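# Refit the band over the corner guard around the carton

## Task

Slip the band back on so it wraps the carton square and also passes over the loose corner guard, leaving the guard where it sits and the carton resting flat. Disturbing the guard's placement counts as an immediate failure, and the result must hold by itself once the gripper lets go.

## Robot and tools

Robot: one Kinova Gen3 arm with seven revolute joints (waist, shoulder, upper arm roll, elbow, forearm roll, wrist pitch, wrist roll) carrying a Robotiq 2F-85 two-finger parallel gripper. There is only one arm, so every motion argument is a single row for that one gripper.

Frames. Result state lines report end_effector_position (metres) and end_effector_quat_wxyz in the scene frame: origin on the table surface straight under the arm base, +z up, +y to the left when facing along +x. The base may sit slightly tilted, and the printed hand position gets less trustworthy at long reach. end_effector_position is the point midway between the pads when closed (link robotiq_pinch). In the gripper's own axes, +z runs out along the fingers and y is the closing direction. Closed fingertips stick out about 19 mm past that point, open ones about 6 mm; closing also pushes the tips roughly 13 mm farther from the wrist, so keep that clearance above surfaces.

The row. Both motion tools use rows of 8 numbers, each between -1 and 1: dx, dy, dz, rx, ry, rz, position, speed. The first six are an offset, not a pose: they are expressed in the gripper's own axes, relative to the gripper pose measured at the start of the action (for the first action of a call, the pose in the latest result of this scene). Scale: 1.0 equals 0.6 m of travel or 180 degrees; rx, ry, rz form one rotation vector. position is the finger opening target: +1 fully open (85 mm), 0 about 41 mm, about -0.8 pads touching, -1 squeeze until blocked. speed sets how fast the gap changes: roughly 20 mm/s at -1, 85 at 0, 150 at +1. Grip force is fixed by the arm at around 190 to 235 N per pad.

execute_actions(actions): a list of up to 15 actions run in sequence; each action is a table of up to 15 rows, one row per 1/30 s step, and if shorter its final row repeats to fill 15 steps (one action = 0.5 s). Every row in an action is measured from that action's start pose, not chained. An empty list just returns state and images. Each step the commanded pose is clipped to within 70 mm and 16 degrees of the measured pose, and after an action the arm only continues to that clipped pose, so large moves need several actions. Position wins over orientation if both cannot be met.

move(target, speed, blocking): drives the gripper in a straight line toward one row (same 8-number offset layout, measured from the pose in this scene's last result that shows one). speed is top path speed in m/s, 0.002 to 0.5 (default 0.25); rotation is capped at twice that in rad/s. Paths last 0.5 to 10 s and are cut off at 10 s. Finger numbers are sent at the start. It does not avoid obstacles, may overshoot speed near a straight elbow, and faster motion or a target deeper past contact means harder impacts. blocking=false returns after 0.5 s while motion continues; check with wait(0), and call wait or stop before sending anything else. The extra move: line reports the ending (done, off_target, moving, held, fault), the remaining distance to target, and limits (paced = pose clipped; held = a check blocked steps, after which the arm may speed up sharply).

wait(seconds): 0 to 10, holds the last command; returns early if a running move finishes.
stop(): brakes a running move to rest (needs room; fingers keep moving).
zoom_image(camera, region): closer look at [x0, y0, x1, y1] pixels of the latest image, at most 504x504; cameras cam_head_left, cam_head_right, cam_high, cam_low, cam_wrist, all 672x504. Calibration lines give K, distortion and T_world_to_cam; fixed cameras may be off by a couple of degrees and under a centimetre.
read_manual(section): licence texts only.
finished_scene(scene): ends the current scene (pass its number) after the last command has been held; irreversible, and it reports success. Replying without any tool call ends everything.

Reading results. position_measured_pct is about 50 minus 50 times the finger position number (0 = fully open). Fingers halting under about 90 mean something is held or blocking; near 90 or a bit above means the pads closed on nothing or something very thin. Fingers stay put until a new position differing by 0.01 or more is sent, but re-close on their own if the object slips or gives way. To release, send an opening wider than the object. A pose unreachable line means the clearance check (which treats the mount under the base as arm) altered or blocked the command. Hand target shows where the controller is currently heading. Joint torque readings have per-joint offsets and noise. Joint ranges are given in rad, e.g. shoulder ±2.250, elbow ±2.580, wrist pitch ±2.100.

Avoid: contact torque reaching a joint limit (47.5 N m for the first four joints, 29.9 for the wrist three, held weight included) triggers a 10 s torque fault and skips the rest of the call. Long holding heats motors; a MOTOR HOT warning comes at 60 °C and at 75 °C the arm sags in an over-temperature fault. Do not shove the loose guard, drop or knock anything off the table, slam or press hard. Objects may occasionally get a small external nudge. The simulation keeps running while you compose a reply, holding the last command.

Each tool is called after "Emit:" as a command line: name --argument value for each argument, lists and objects as JSON in quotes; but a table of rows of numbers goes row by row, as --pt "numbers of a row", without its own name.

## Session

Emit:
execute_actions --actions '[]'

Scene clock: 0.00 s.
end_effector_position=(+0.4878, -0.2925, +0.2745) position_measured_pct=0.0 end_effector_quat_wxyz=(+0.077, +0.076, +0.991, -0.083)
Joint positions: [ 0.436  0.518 -0.054  1.437  0.153  0.981  1.778]
Joint velocities: [ 0.     0.     0.     0.001  0.    -0.001  0.   ]
Joint torques (N m, as the joint torque sensors report them, + toward a larger angle): no reading
Motor temperatures (°C, as the motors report them): [34 32 32 28 33 32 42]
Hand target: +0.488, -0.292, +0.275; +0.077, +0.076, +0.991, -0.083
camera_calibration (this result's frames):
cam_wrist: T_world_to_cam=[[0.162665, 0.974509, -0.154507, 0.245158], [0.970753, -0.130041, 0.201811, -0.520188], [0.176574, -0.182816, -0.967161, 0.273489], [0, 0, 0, 1]] pos_world=[0.416805, -0.256557, 0.407366]

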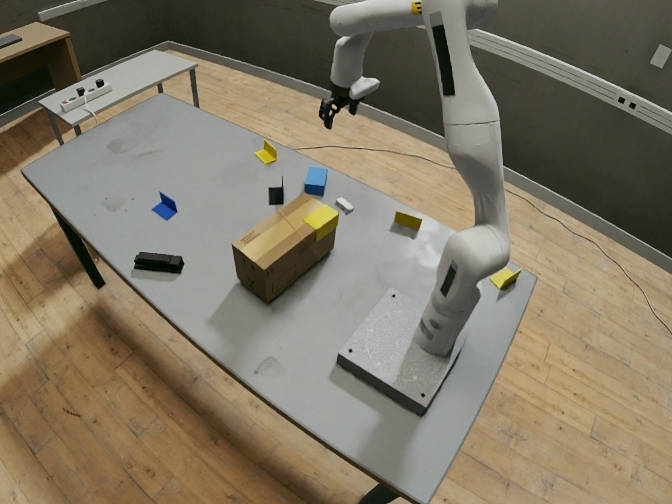

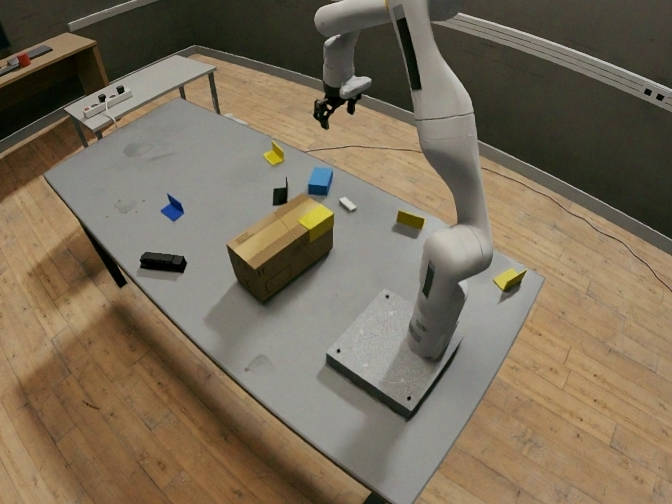

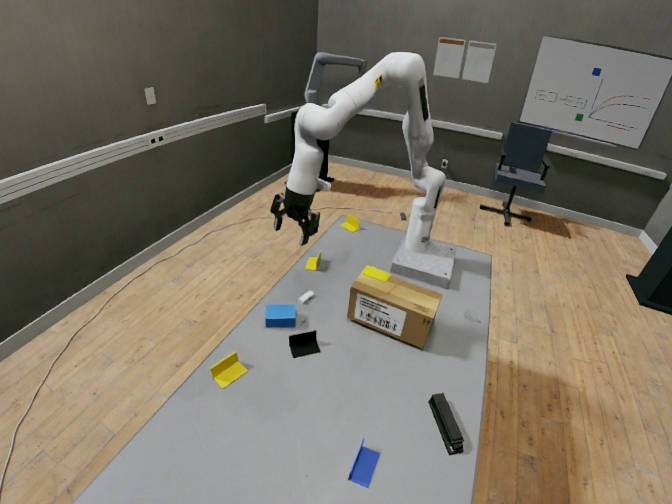

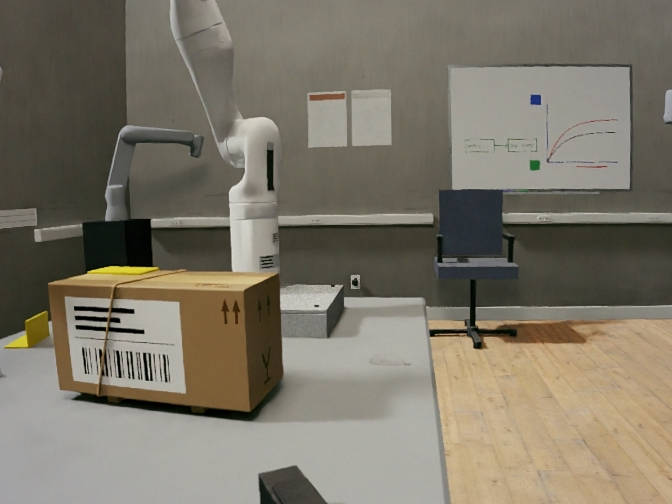

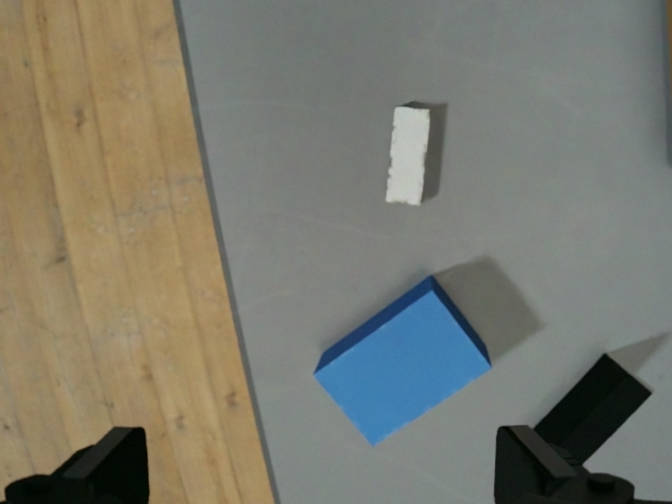

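Emit:
zoom_image --camera "cam_head_left" --region '[220,185,350,310]'

Emit:
zoom_image --camera "cam_low" --region '[30,250,300,430]'

Emit:
zoom_image --camera "cam_high" --region '[335,255,455,355]'

Region (220, 185, 350, 310) of cam_head_left's 672x504 image, scaled by 3.877, with more detail than that image has; it fills the top 485 rows of this view, and the rest is white.

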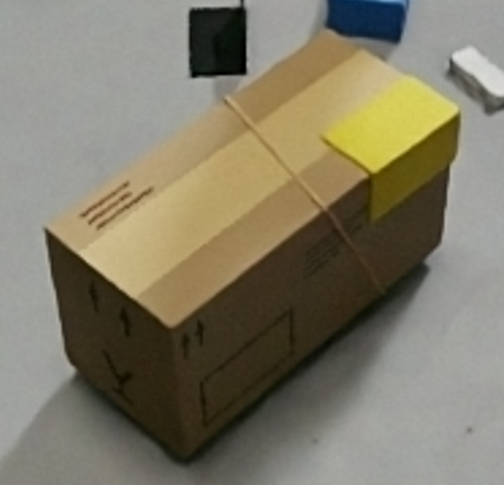

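Region (30, 250, 300, 430) of cam_low's 672x504 image, scaled by 1.867, with more detail than that image has.

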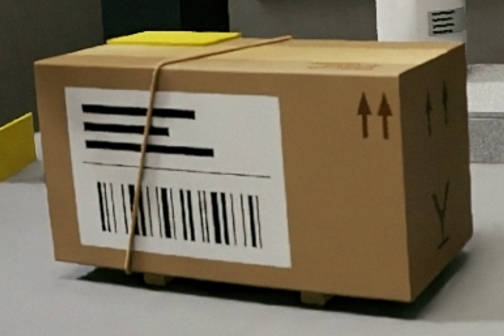

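Region (335, 255, 455, 355) of cam_high's 672x504 image, scaled by 4.200, with more detail than that image has.

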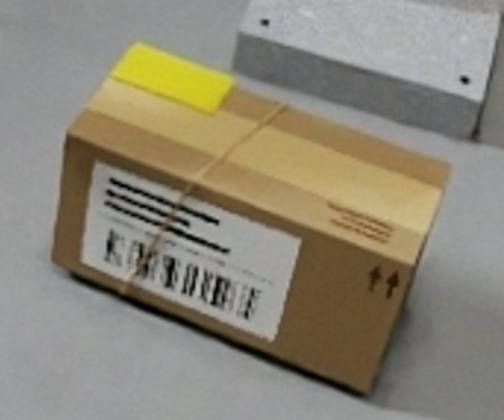

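Emit:
move --target '[0.272,0.45,-0.0575,-0.085,-0.065,-0.9355,-0.6,0]' --speed 0.4

Scene clock: 20.43 s.
end_effector_position=(+0.3690, -0.0009, +0.2399) position_measured_pct=80.2 end_effector_quat_wxyz=(+0.001, +0.986, -0.168, +0.002)
Joint positions: [ 0.562  0.373 -0.876  1.916  0.346  1.     3.946]
Joint velocities: [-0.002  0.002 -0.    -0.     0.     0.    -0.   ]
Joint torques (N m, as the joint torque sensors report them, + toward a larger angle): [ -0.02 -12.55  -2.91  -6.73   0.12   0.05   0.12]
Motor temperatures (°C, as the motors report them): [34 33 32 28 33 32 42]
Hand target: +0.369, -0.001, +0.240; +0.001, +0.986, -0.168, +0.001
Off the commanded pose: 0.001 m, 0 deg.
move: done
camera_calibration (this result's frames):
cam_wrist: T_world_to_cam=[[-0.330253, -0.943892, -0.000107885, 0.118159], [-0.943363, 0.330064, 0.0335229, 0.387133], [-0.0316064, 0.0111728, -0.999438, 0.399001], [0, 0, 0, 1]] pos_world=[0.416841, -0.0207073, 0.385812]

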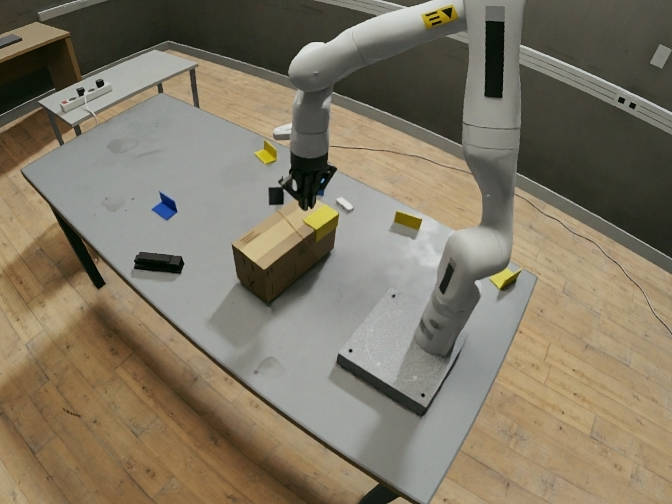

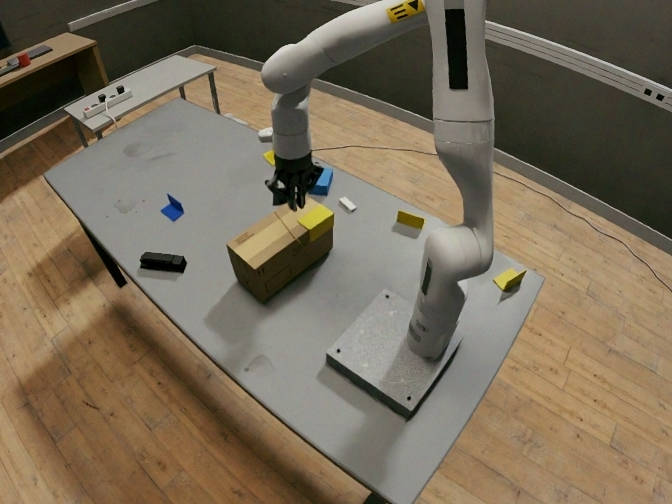

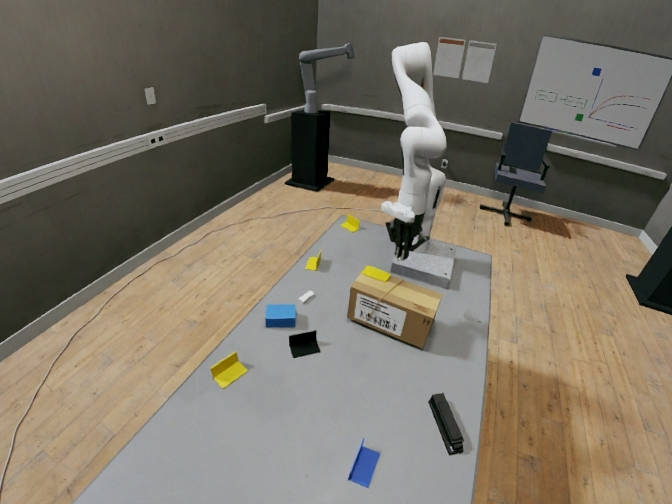

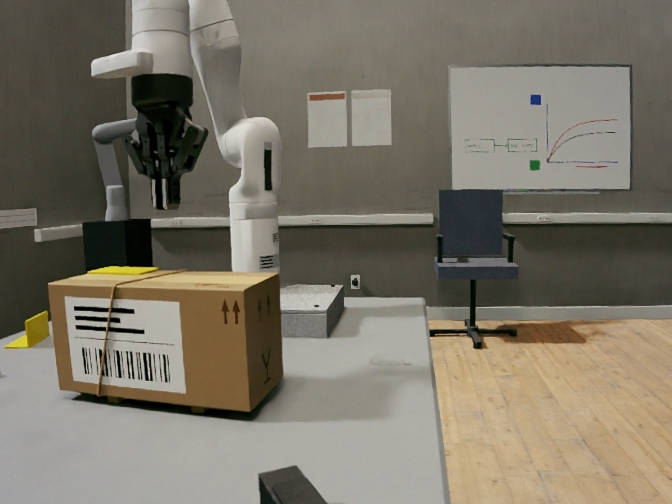

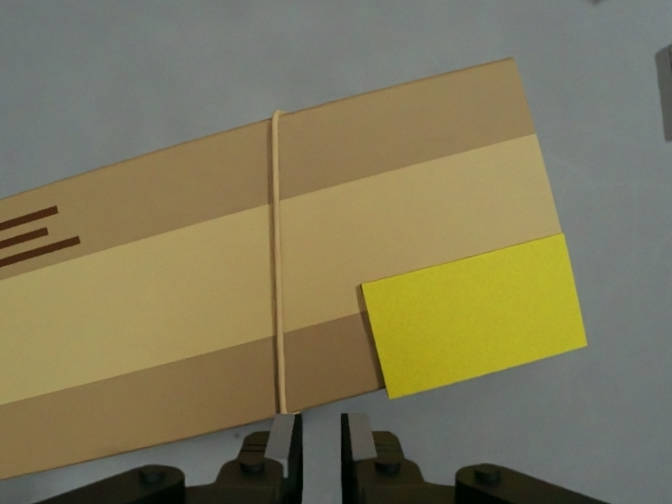

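Emit:
move --target '[0,-0.025,0.105,0,0,0,-0.6,0]' --speed 0.12

Scene clock: 23.57 s.
end_effector_position=(+0.3745, +0.0130, +0.1771) position_measured_pct=80.2 end_effector_quat_wxyz=(+0.001, +0.986, -0.168, +0.002)
Joint positions: [ 0.441  0.492 -0.8    1.998  0.483  0.837  3.786]
Joint velocities: [-0.006  0.006 -0.002  0.002  0.002  0.001 -0.002]
Joint torques (N m, as the joint torque sensors report them, + toward a larger angle): [  0.56 -13.87  -2.79  -5.42   0.36   0.13  -0.11]
Motor temperatures (°C, as the motors report them): [34 33 32 28 33 32 42]
Hand target: +0.374, +0.013, +0.177; +0.001, +0.986, -0.168, +0.002
Off the commanded pose: 0.000 m, 0 deg.
move: done
camera_calibration (this result's frames):
cam_wrist: T_world_to_cam=[[-0.3308, -0.943701, -0.000576097, 0.133381], [-0.943205, 0.330606, 0.032627, 0.389903], [-0.0305997, 0.0113364, -0.999467, 0.335899], [0, 0, 0, 1]] pos_world=[0.422159, -0.00684028, 0.323075]

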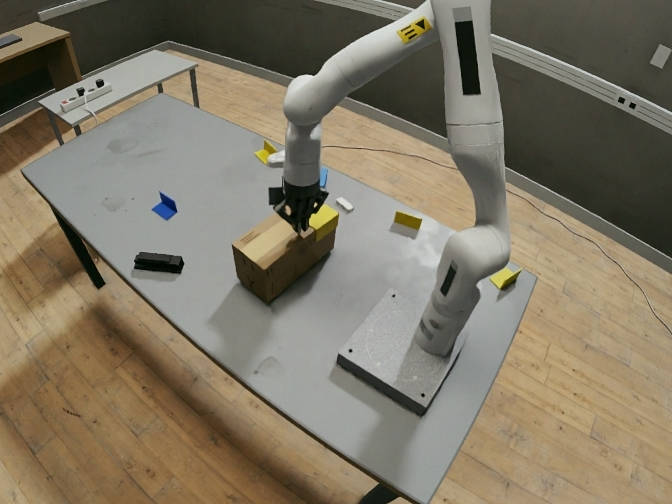

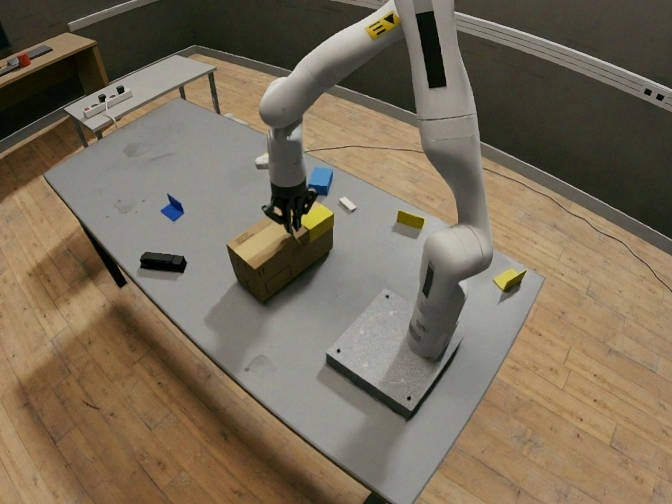

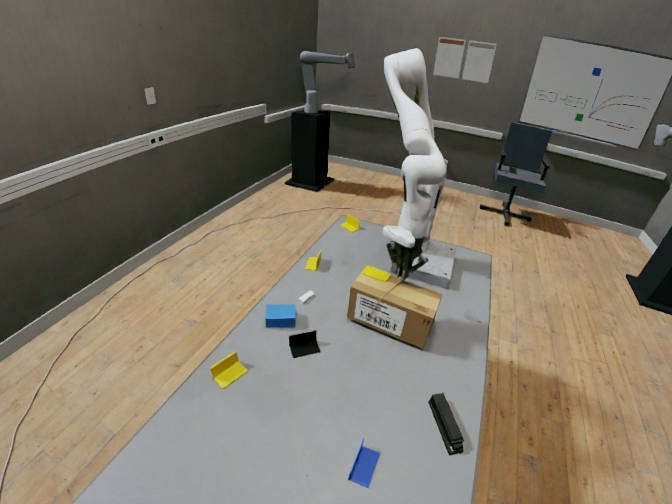

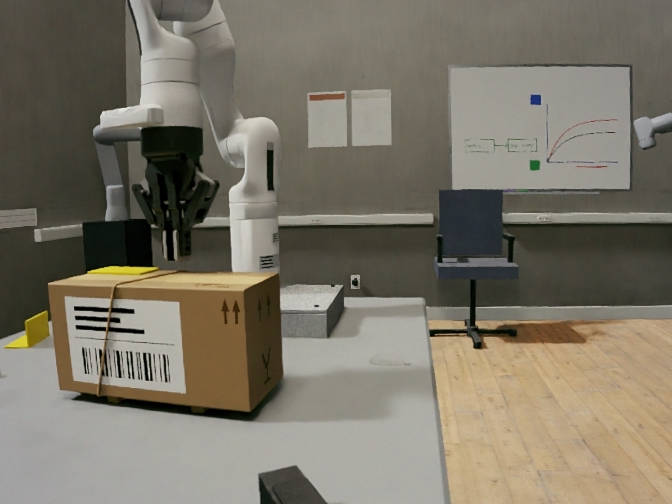

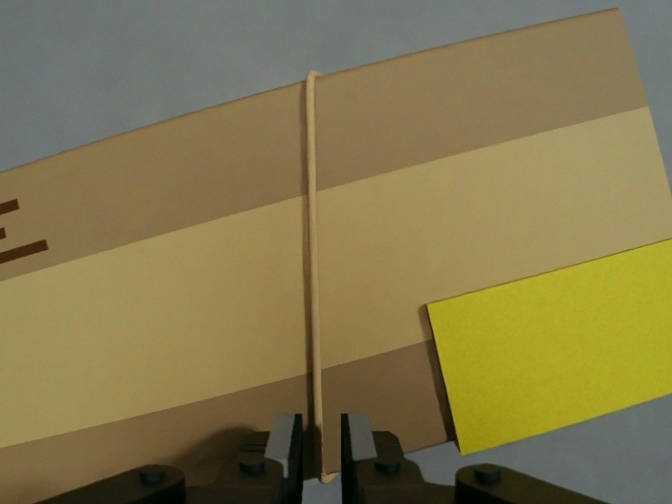

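Emit:
move --target '[0,-0.0012,0.021,0,0,0,-0.6,0]' --speed 0.015

Emit:
zoom_image --camera "cam_low" --region '[120,230,240,300]'

Scene clock: 26.93 s.
end_effector_position=(+0.3748, +0.0137, +0.1646) position_measured_pct=80.2 end_effector_quat_wxyz=(+0.001, +0.986, -0.168, +0.002)
Joint positions: [ 0.421  0.516 -0.779  2.013  0.511  0.804  3.759]
Joint velocities: [-0.001  0.003 -0.001 -0.001 -0.     0.    -0.   ]
Joint torques (N m, as the joint torque sensors report them, + toward a larger angle): [  0.55 -13.98  -3.2   -5.1    0.05  -0.13   0.18]
Motor temperatures (°C, as the motors report them): [34 33 32 28 33 32 42]
Hand target: +0.375, +0.014, +0.165; +0.001, +0.986, -0.168, +0.002
Off the commanded pose: 0.000 m, 0 deg.
move: done
camera_calibration (this result's frames):
cam_wrist: T_world_to_cam=[[-0.330946, -0.943649, -0.000642384, 0.134132], [-0.94316, 0.330753, 0.0324313, 0.390451], [-0.0303913, 0.0113389, -0.999474, 0.323284], [0, 0, 0, 1]] pos_world=[0.422473, -0.00623526, 0.310537]

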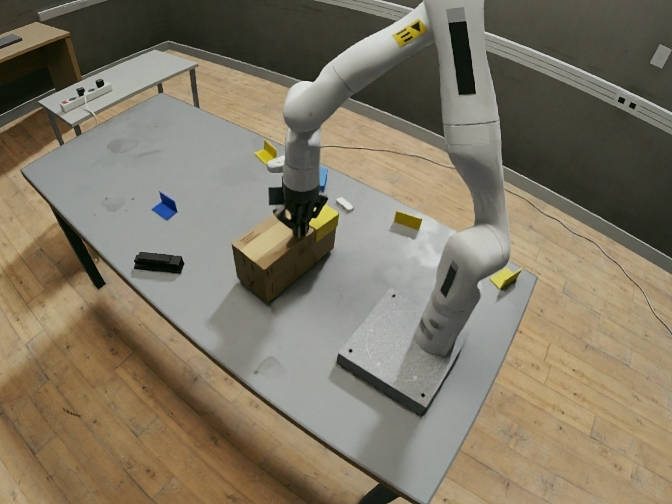

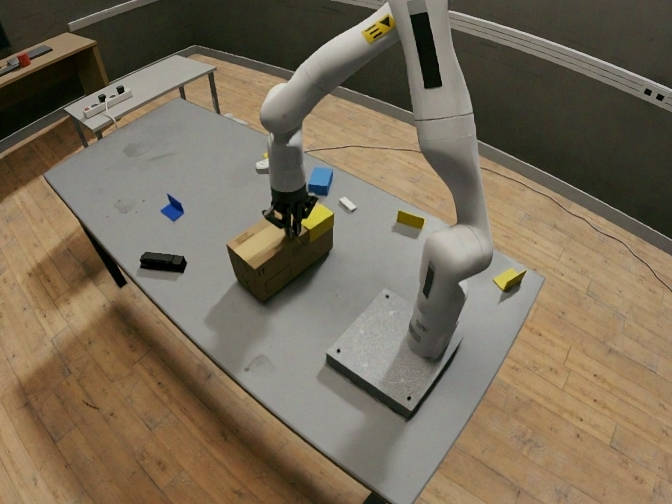

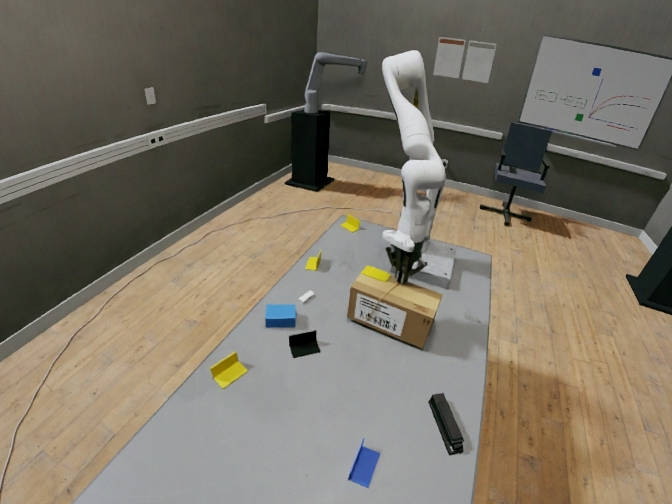

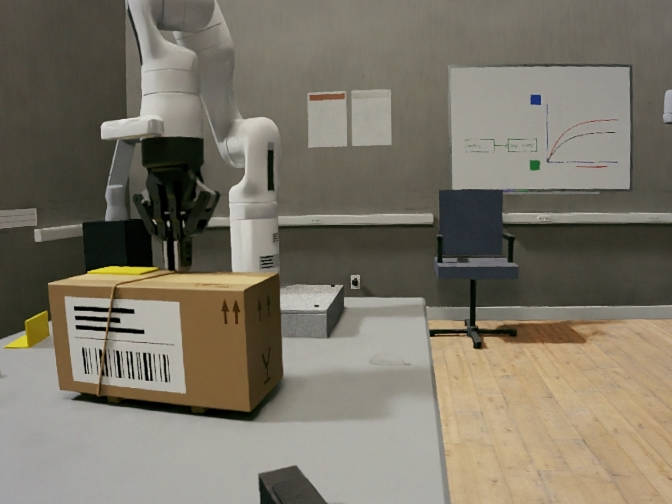

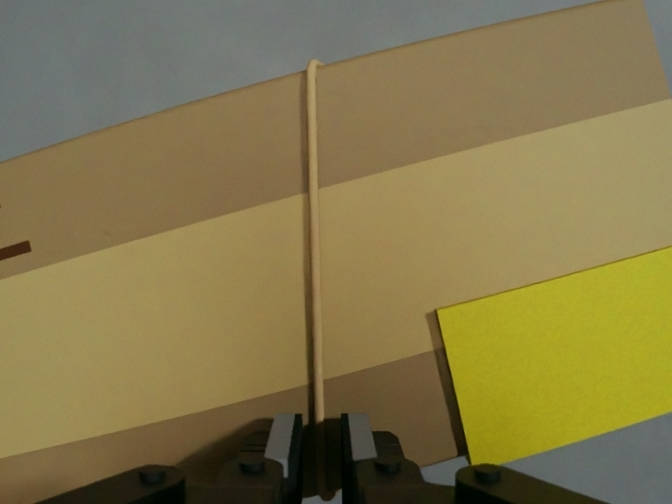

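Region (120, 230, 240, 300) of cam_low's 672x504 image, scaled by 4.200, with more detail than that image has; it fills the top 294 rows of this view, and the rest is white.

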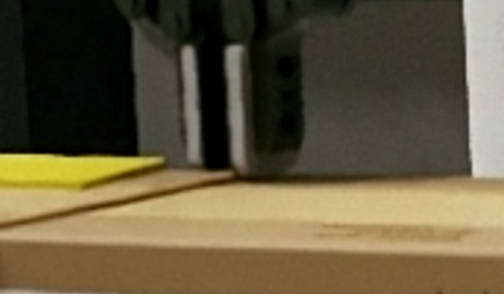

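Emit:
move --target '[-0.006,0,0.005,0,0,0,-0.6,0]' --speed 0.008

Scene clock: 28.77 s.
end_effector_position=(+0.3721, +0.0147, +0.1621) position_measured_pct=80.2 end_effector_quat_wxyz=(+0.001, +0.986, -0.168, +0.003)
Joint positions: [ 0.417  0.514 -0.776  2.026  0.517  0.79   3.748]
Joint velocities: [ 0.001 -0.    -0.001 -0.001  0.002 -0.001 -0.001]
Joint torques (N m, as the joint torque sensors report them, + toward a larger angle): [ -0.15 -13.31  -3.08  -4.39  -0.16  -0.07   0.18]
Motor temperatures (°C, as the motors report them): [34 33 32 28 33 32 42]
Hand target: +0.371, +0.015, +0.162; +0.001, +0.986, -0.168, +0.002
Off the commanded pose: 0.001 m, 0 deg.
move: done
camera_calibration (this result's frames):
cam_wrist: T_world_to_cam=[[-0.331219, -0.943554, -0.000743219, 0.134294], [-0.943122, 0.331043, 0.0305161, 0.387897], [-0.0285475, 0.0108084, -0.999534, 0.320073], [0, 0, 0, 1]] pos_world=[0.419452, -0.00515702, 0.308186]

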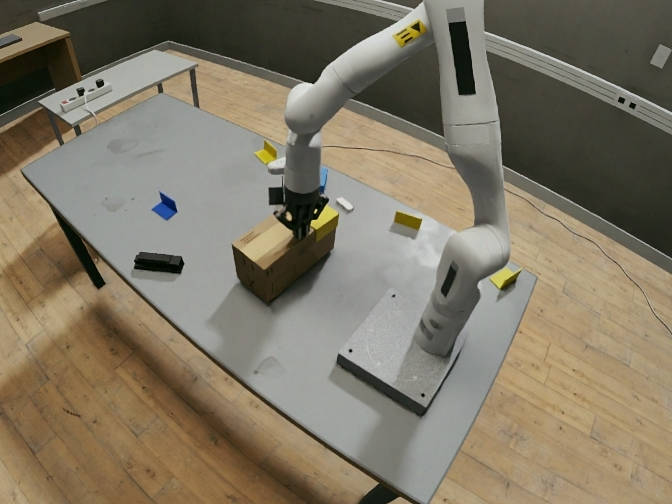

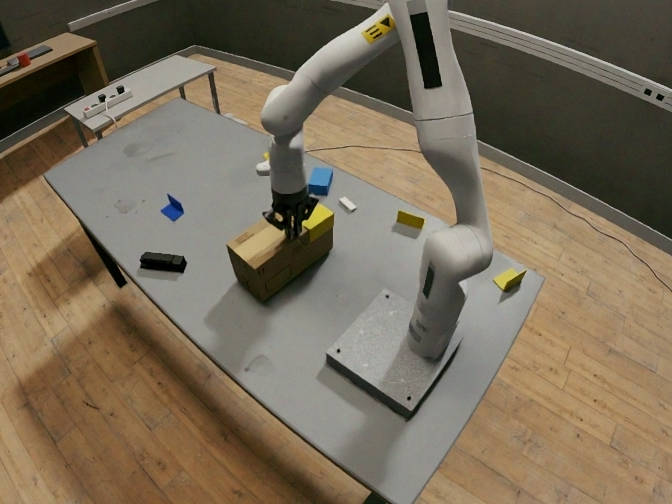

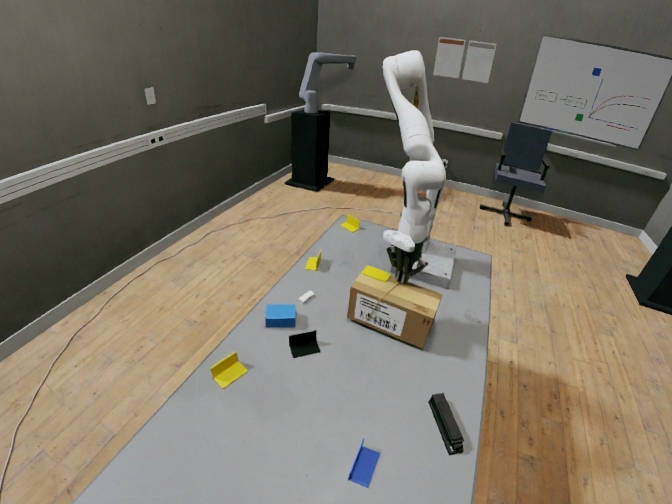

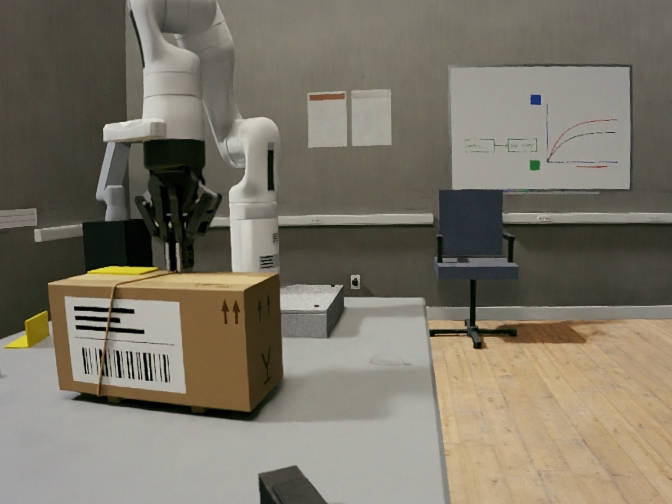

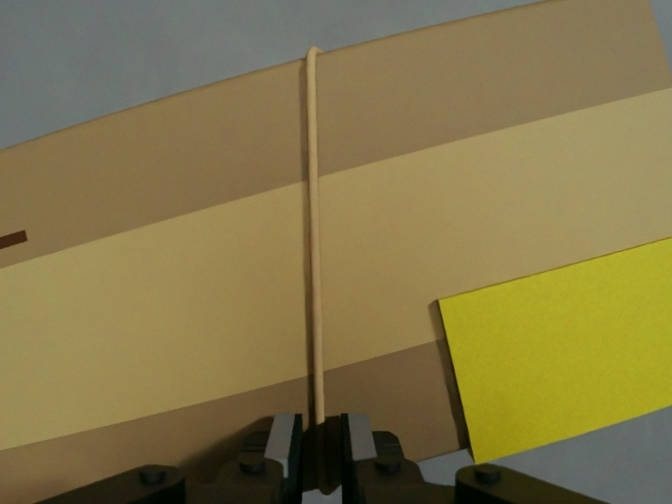

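Contact. Close and lift.

Emit:
execute_actions --actions '[[[0,0,0.002,0,0,0,-0.83,-1]],[[0,0,0.0015,0,0,0,-0.83,-1]]]'

Emit:
move --target '[-0.022,-0.005,-0.022,0,0.001,0,-0.83,-1]' --speed 0.015

Emit:
zoom_image --camera "cam_head_left" --region '[260,185,350,280]'

Scene clock: 31.40 s.
end_effector_position=(+0.3732, +0.0146, +0.1619) position_measured_pct=90.1 end_effector_quat_wxyz=(+0.001, +0.986, -0.168, +0.005)
Joint positions: [ 0.414  0.514 -0.774  2.027  0.522  0.786  3.743]
Joint velocities: [ 0.     0.     0.     0.002  0.001 -0.001 -0.   ]
Joint torques (N m, as the joint torque sensors report them, + toward a larger angle): [ -0.04 -12.61  -2.36  -4.96   0.3   -0.63   0.21]
Motor temperatures (°C, as the motors report them): [34 33 32 28 33 32 42]
Hand target: +0.373, +0.015, +0.161; +0.001, +0.986, -0.168, +0.005
Off the commanded pose: 0.001 m, 0 deg.
camera_calibration (this result's frames):
cam_wrist: T_world_to_cam=[[-0.331295, -0.943527, -0.000721596, 0.134679], [-0.943219, 0.331167, 0.025812, 0.389818], [-0.0241154, 0.00923201, -0.999667, 0.318255], [0, 0, 0, 1]] pos_world=[0.419977, -0.00495952, 0.308184]

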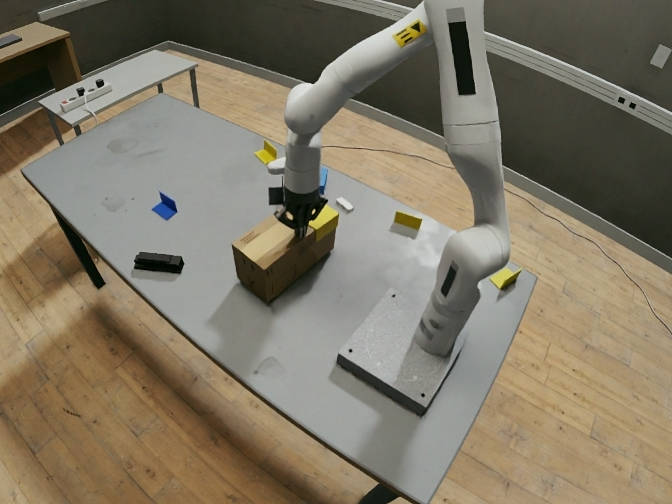

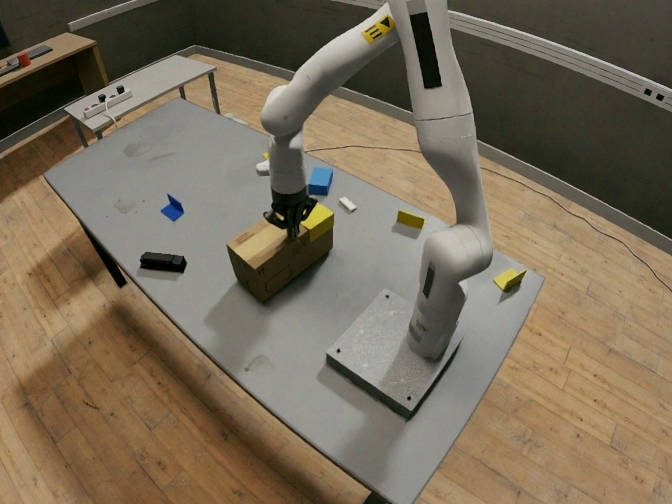

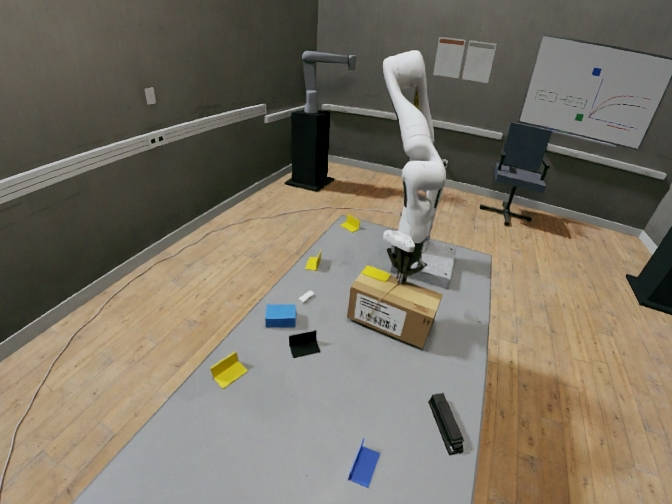

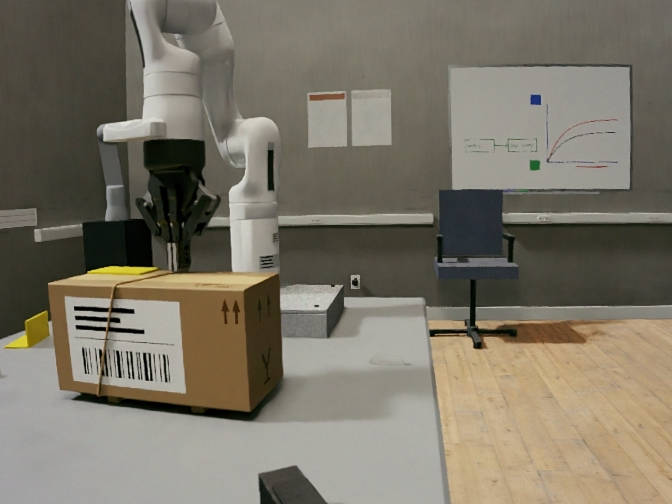

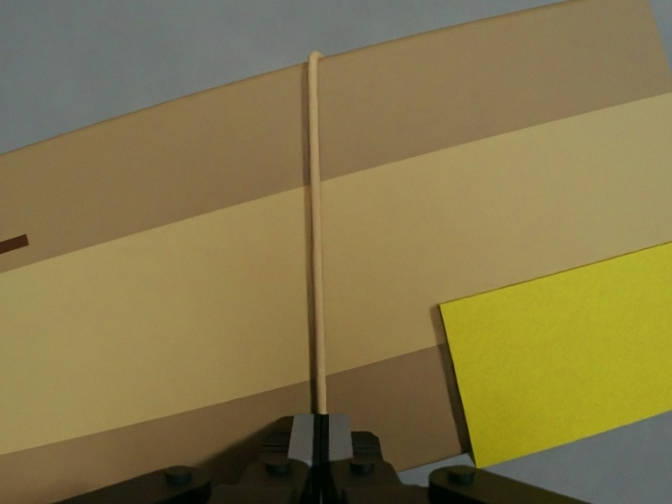

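Scene clock: 32.87 s.
end_effector_position=(+0.3621, +0.0212, +0.1748) position_measured_pct=90.1 end_effector_quat_wxyz=(+0.002, +0.986, -0.169, +0.007)
Joint positions: [ 0.424  0.469 -0.802  2.047  0.489  0.8    3.743]
Joint velocities: [ 0.003 -0.002 -0.002  0.     0.001  0.    -0.001]
Joint torques (N m, as the joint torque sensors report them, + toward a larger angle): [ -0.99 -14.01  -3.95  -4.81  -0.61   0.18  -0.09]
Motor temperatures (°C, as the motors report them): [34 33 32 28 33 32 42]
Hand target: +0.362, +0.022, +0.175; +0.001, +0.986, -0.168, +0.007
Off the commanded pose: 0.001 m, 0 deg.
move: done
camera_calibration (this result's frames):
cam_wrist: T_world_to_cam=[[-0.332103, -0.943243, -0.000403235, 0.137464], [-0.943019, 0.332014, 0.0219609, 0.377396], [-0.0205806, 0.00767354, -0.999759, 0.329627], [0, 0, 0, 1]] pos_world=[0.408327, 0.00183148, 0.321315]

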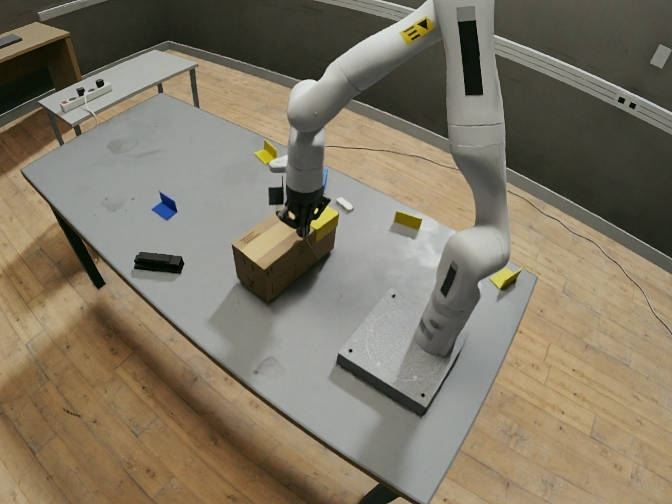

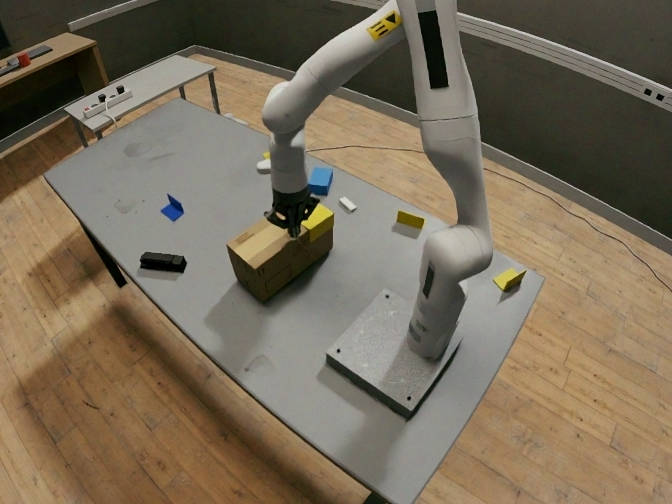

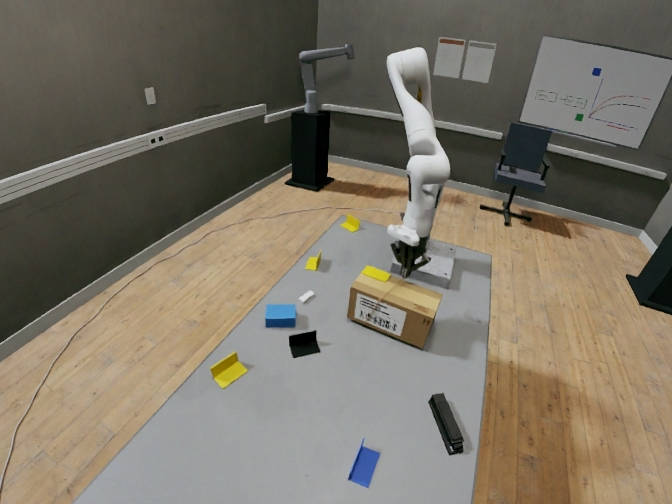

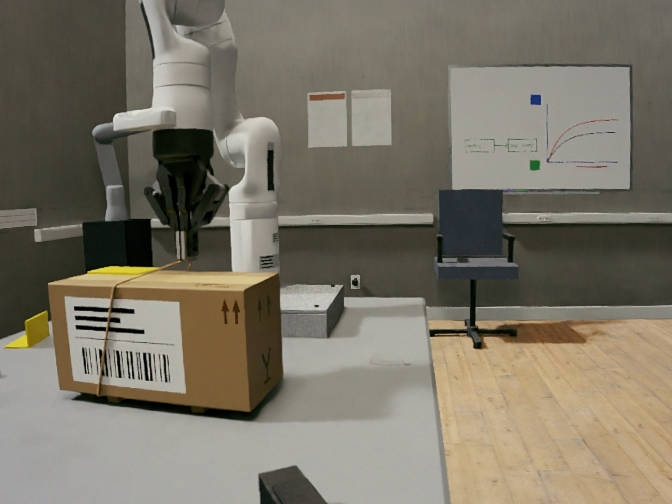

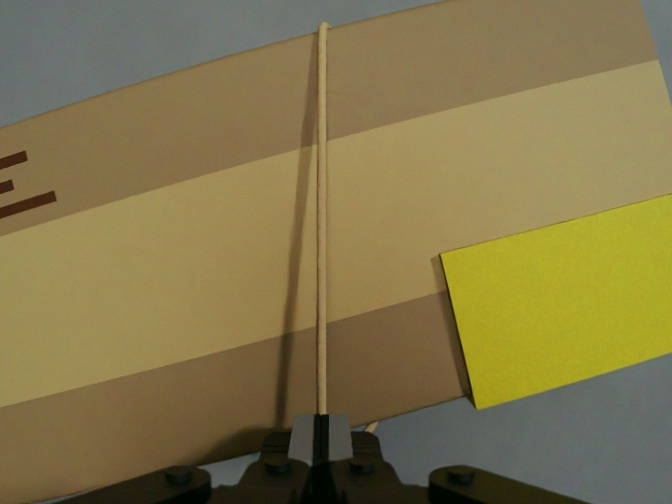

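Region (260, 185, 350, 280) of cam_head_left's 672x504 image, scaled by 5.305, with more detail than that image has; it fills the left 477 columns of this view, and the rest is white.

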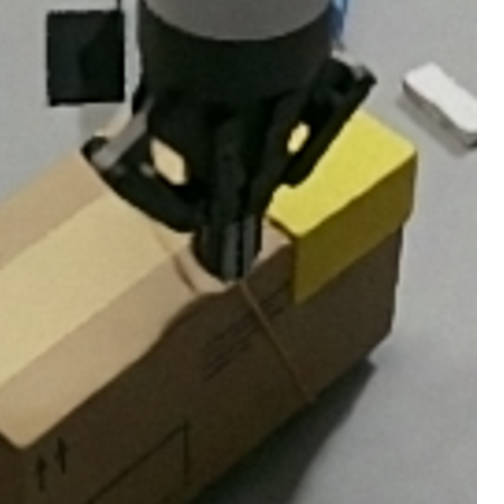

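Emit:
move --target '[0.027,0.117,0,0,-0.003,-0.12,-0.83,-1]' --speed 0.03

Emit:
zoom_image --camera "cam_head_left" --region '[260,185,350,280]'

Emit:
zoom_image --camera "cam_low" --region '[30,240,300,430]'

Scene clock: 45.00 s.
end_effector_position=(+0.3544, -0.0502, +0.1750) position_measured_pct=90.1 end_effector_quat_wxyz=(+0.002, +1.000, +0.019, +0.003)
Joint positions: [ 0.702  0.499 -0.915  2.052  0.548  0.835  4.258]
Joint velocities: [ 0.002  0.001  0.001 -0.    -0.001 -0.002  0.001]
Joint torques (N m, as the joint torque sensors report them, + toward a larger angle): [  0.43 -13.5   -3.15  -4.8   -0.16   0.43   0.14]
Motor temperatures (°C, as the motors report them): [34 33 32 28 33 32 42]
Hand target: +0.354, -0.051, +0.175; +0.003, +1.000, +0.019, +0.002
Off the commanded pose: 0.000 m, 0 deg.
move: done
camera_calibration (this result's frames):
cam_wrist: T_world_to_cam=[[0.0388205, -0.99924, 0.00337949, -0.067414], [-0.998755, -0.0386952, 0.0314785, 0.393347], [-0.0313238, -0.00459729, -0.999499, 0.333305], [0, 0, 0, 1]] pos_world=[0.405914, -0.0506099, 0.320984]

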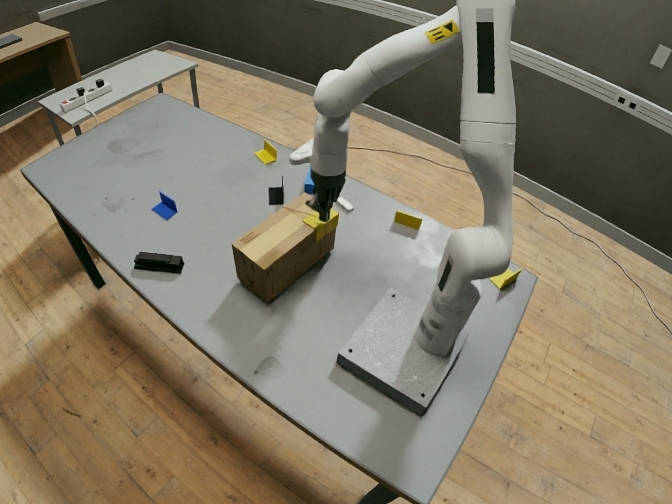

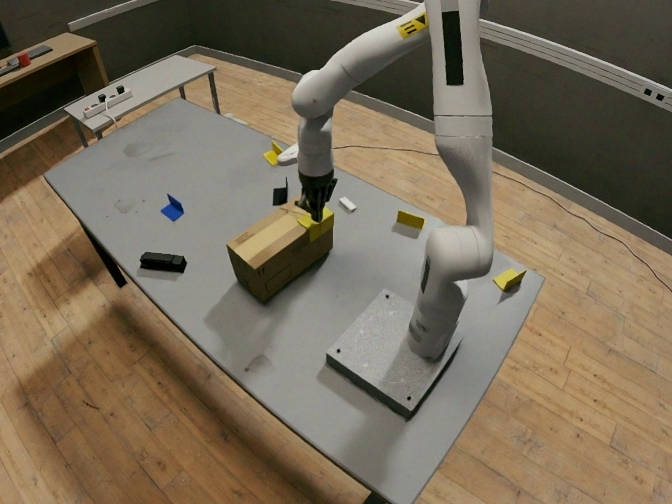

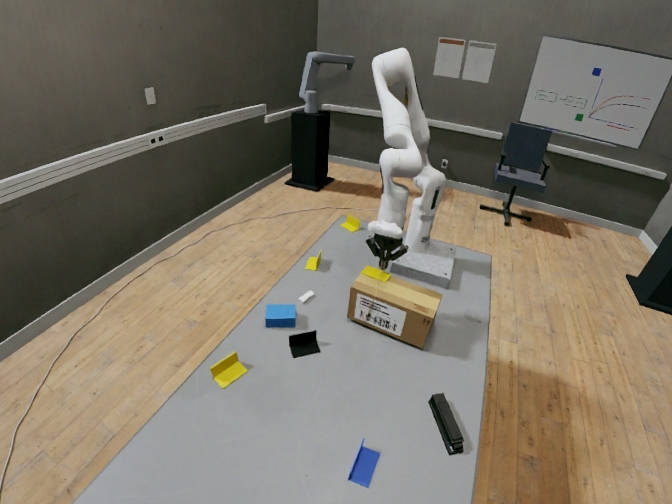

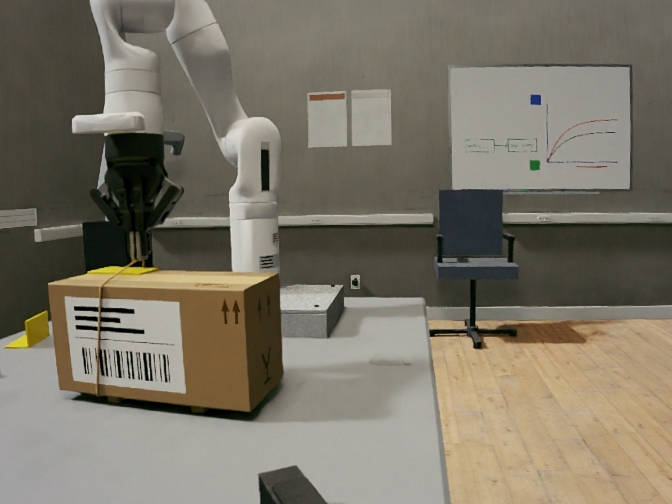

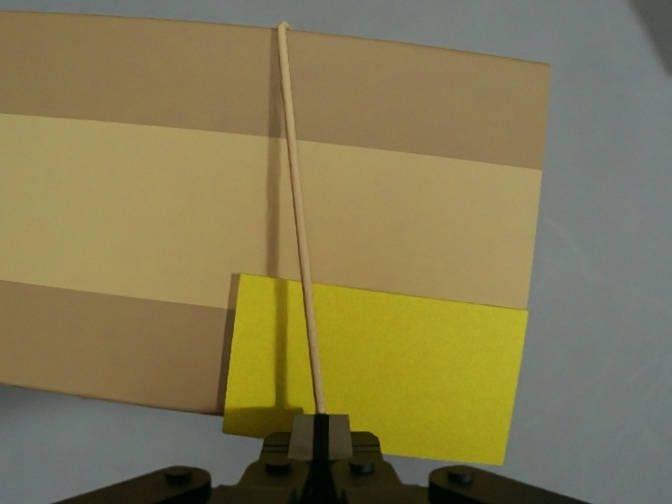

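Region (260, 185, 350, 280) of cam_head_left's 672x504 image, scaled by 5.305, with more detail than that image has; it fills the left 477 columns of this view, and the rest is white.

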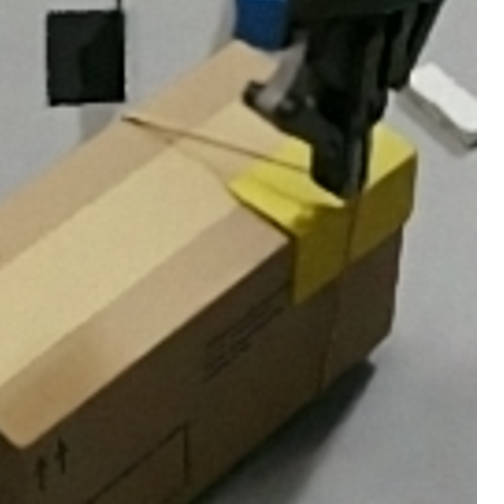

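Region (30, 240, 300, 430) of cam_low's 672x504 image, scaled by 1.867, with more detail than that image has; it fills the top 355 rows of this view, and the rest is white.

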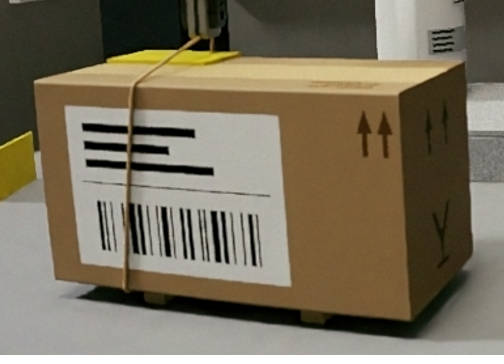

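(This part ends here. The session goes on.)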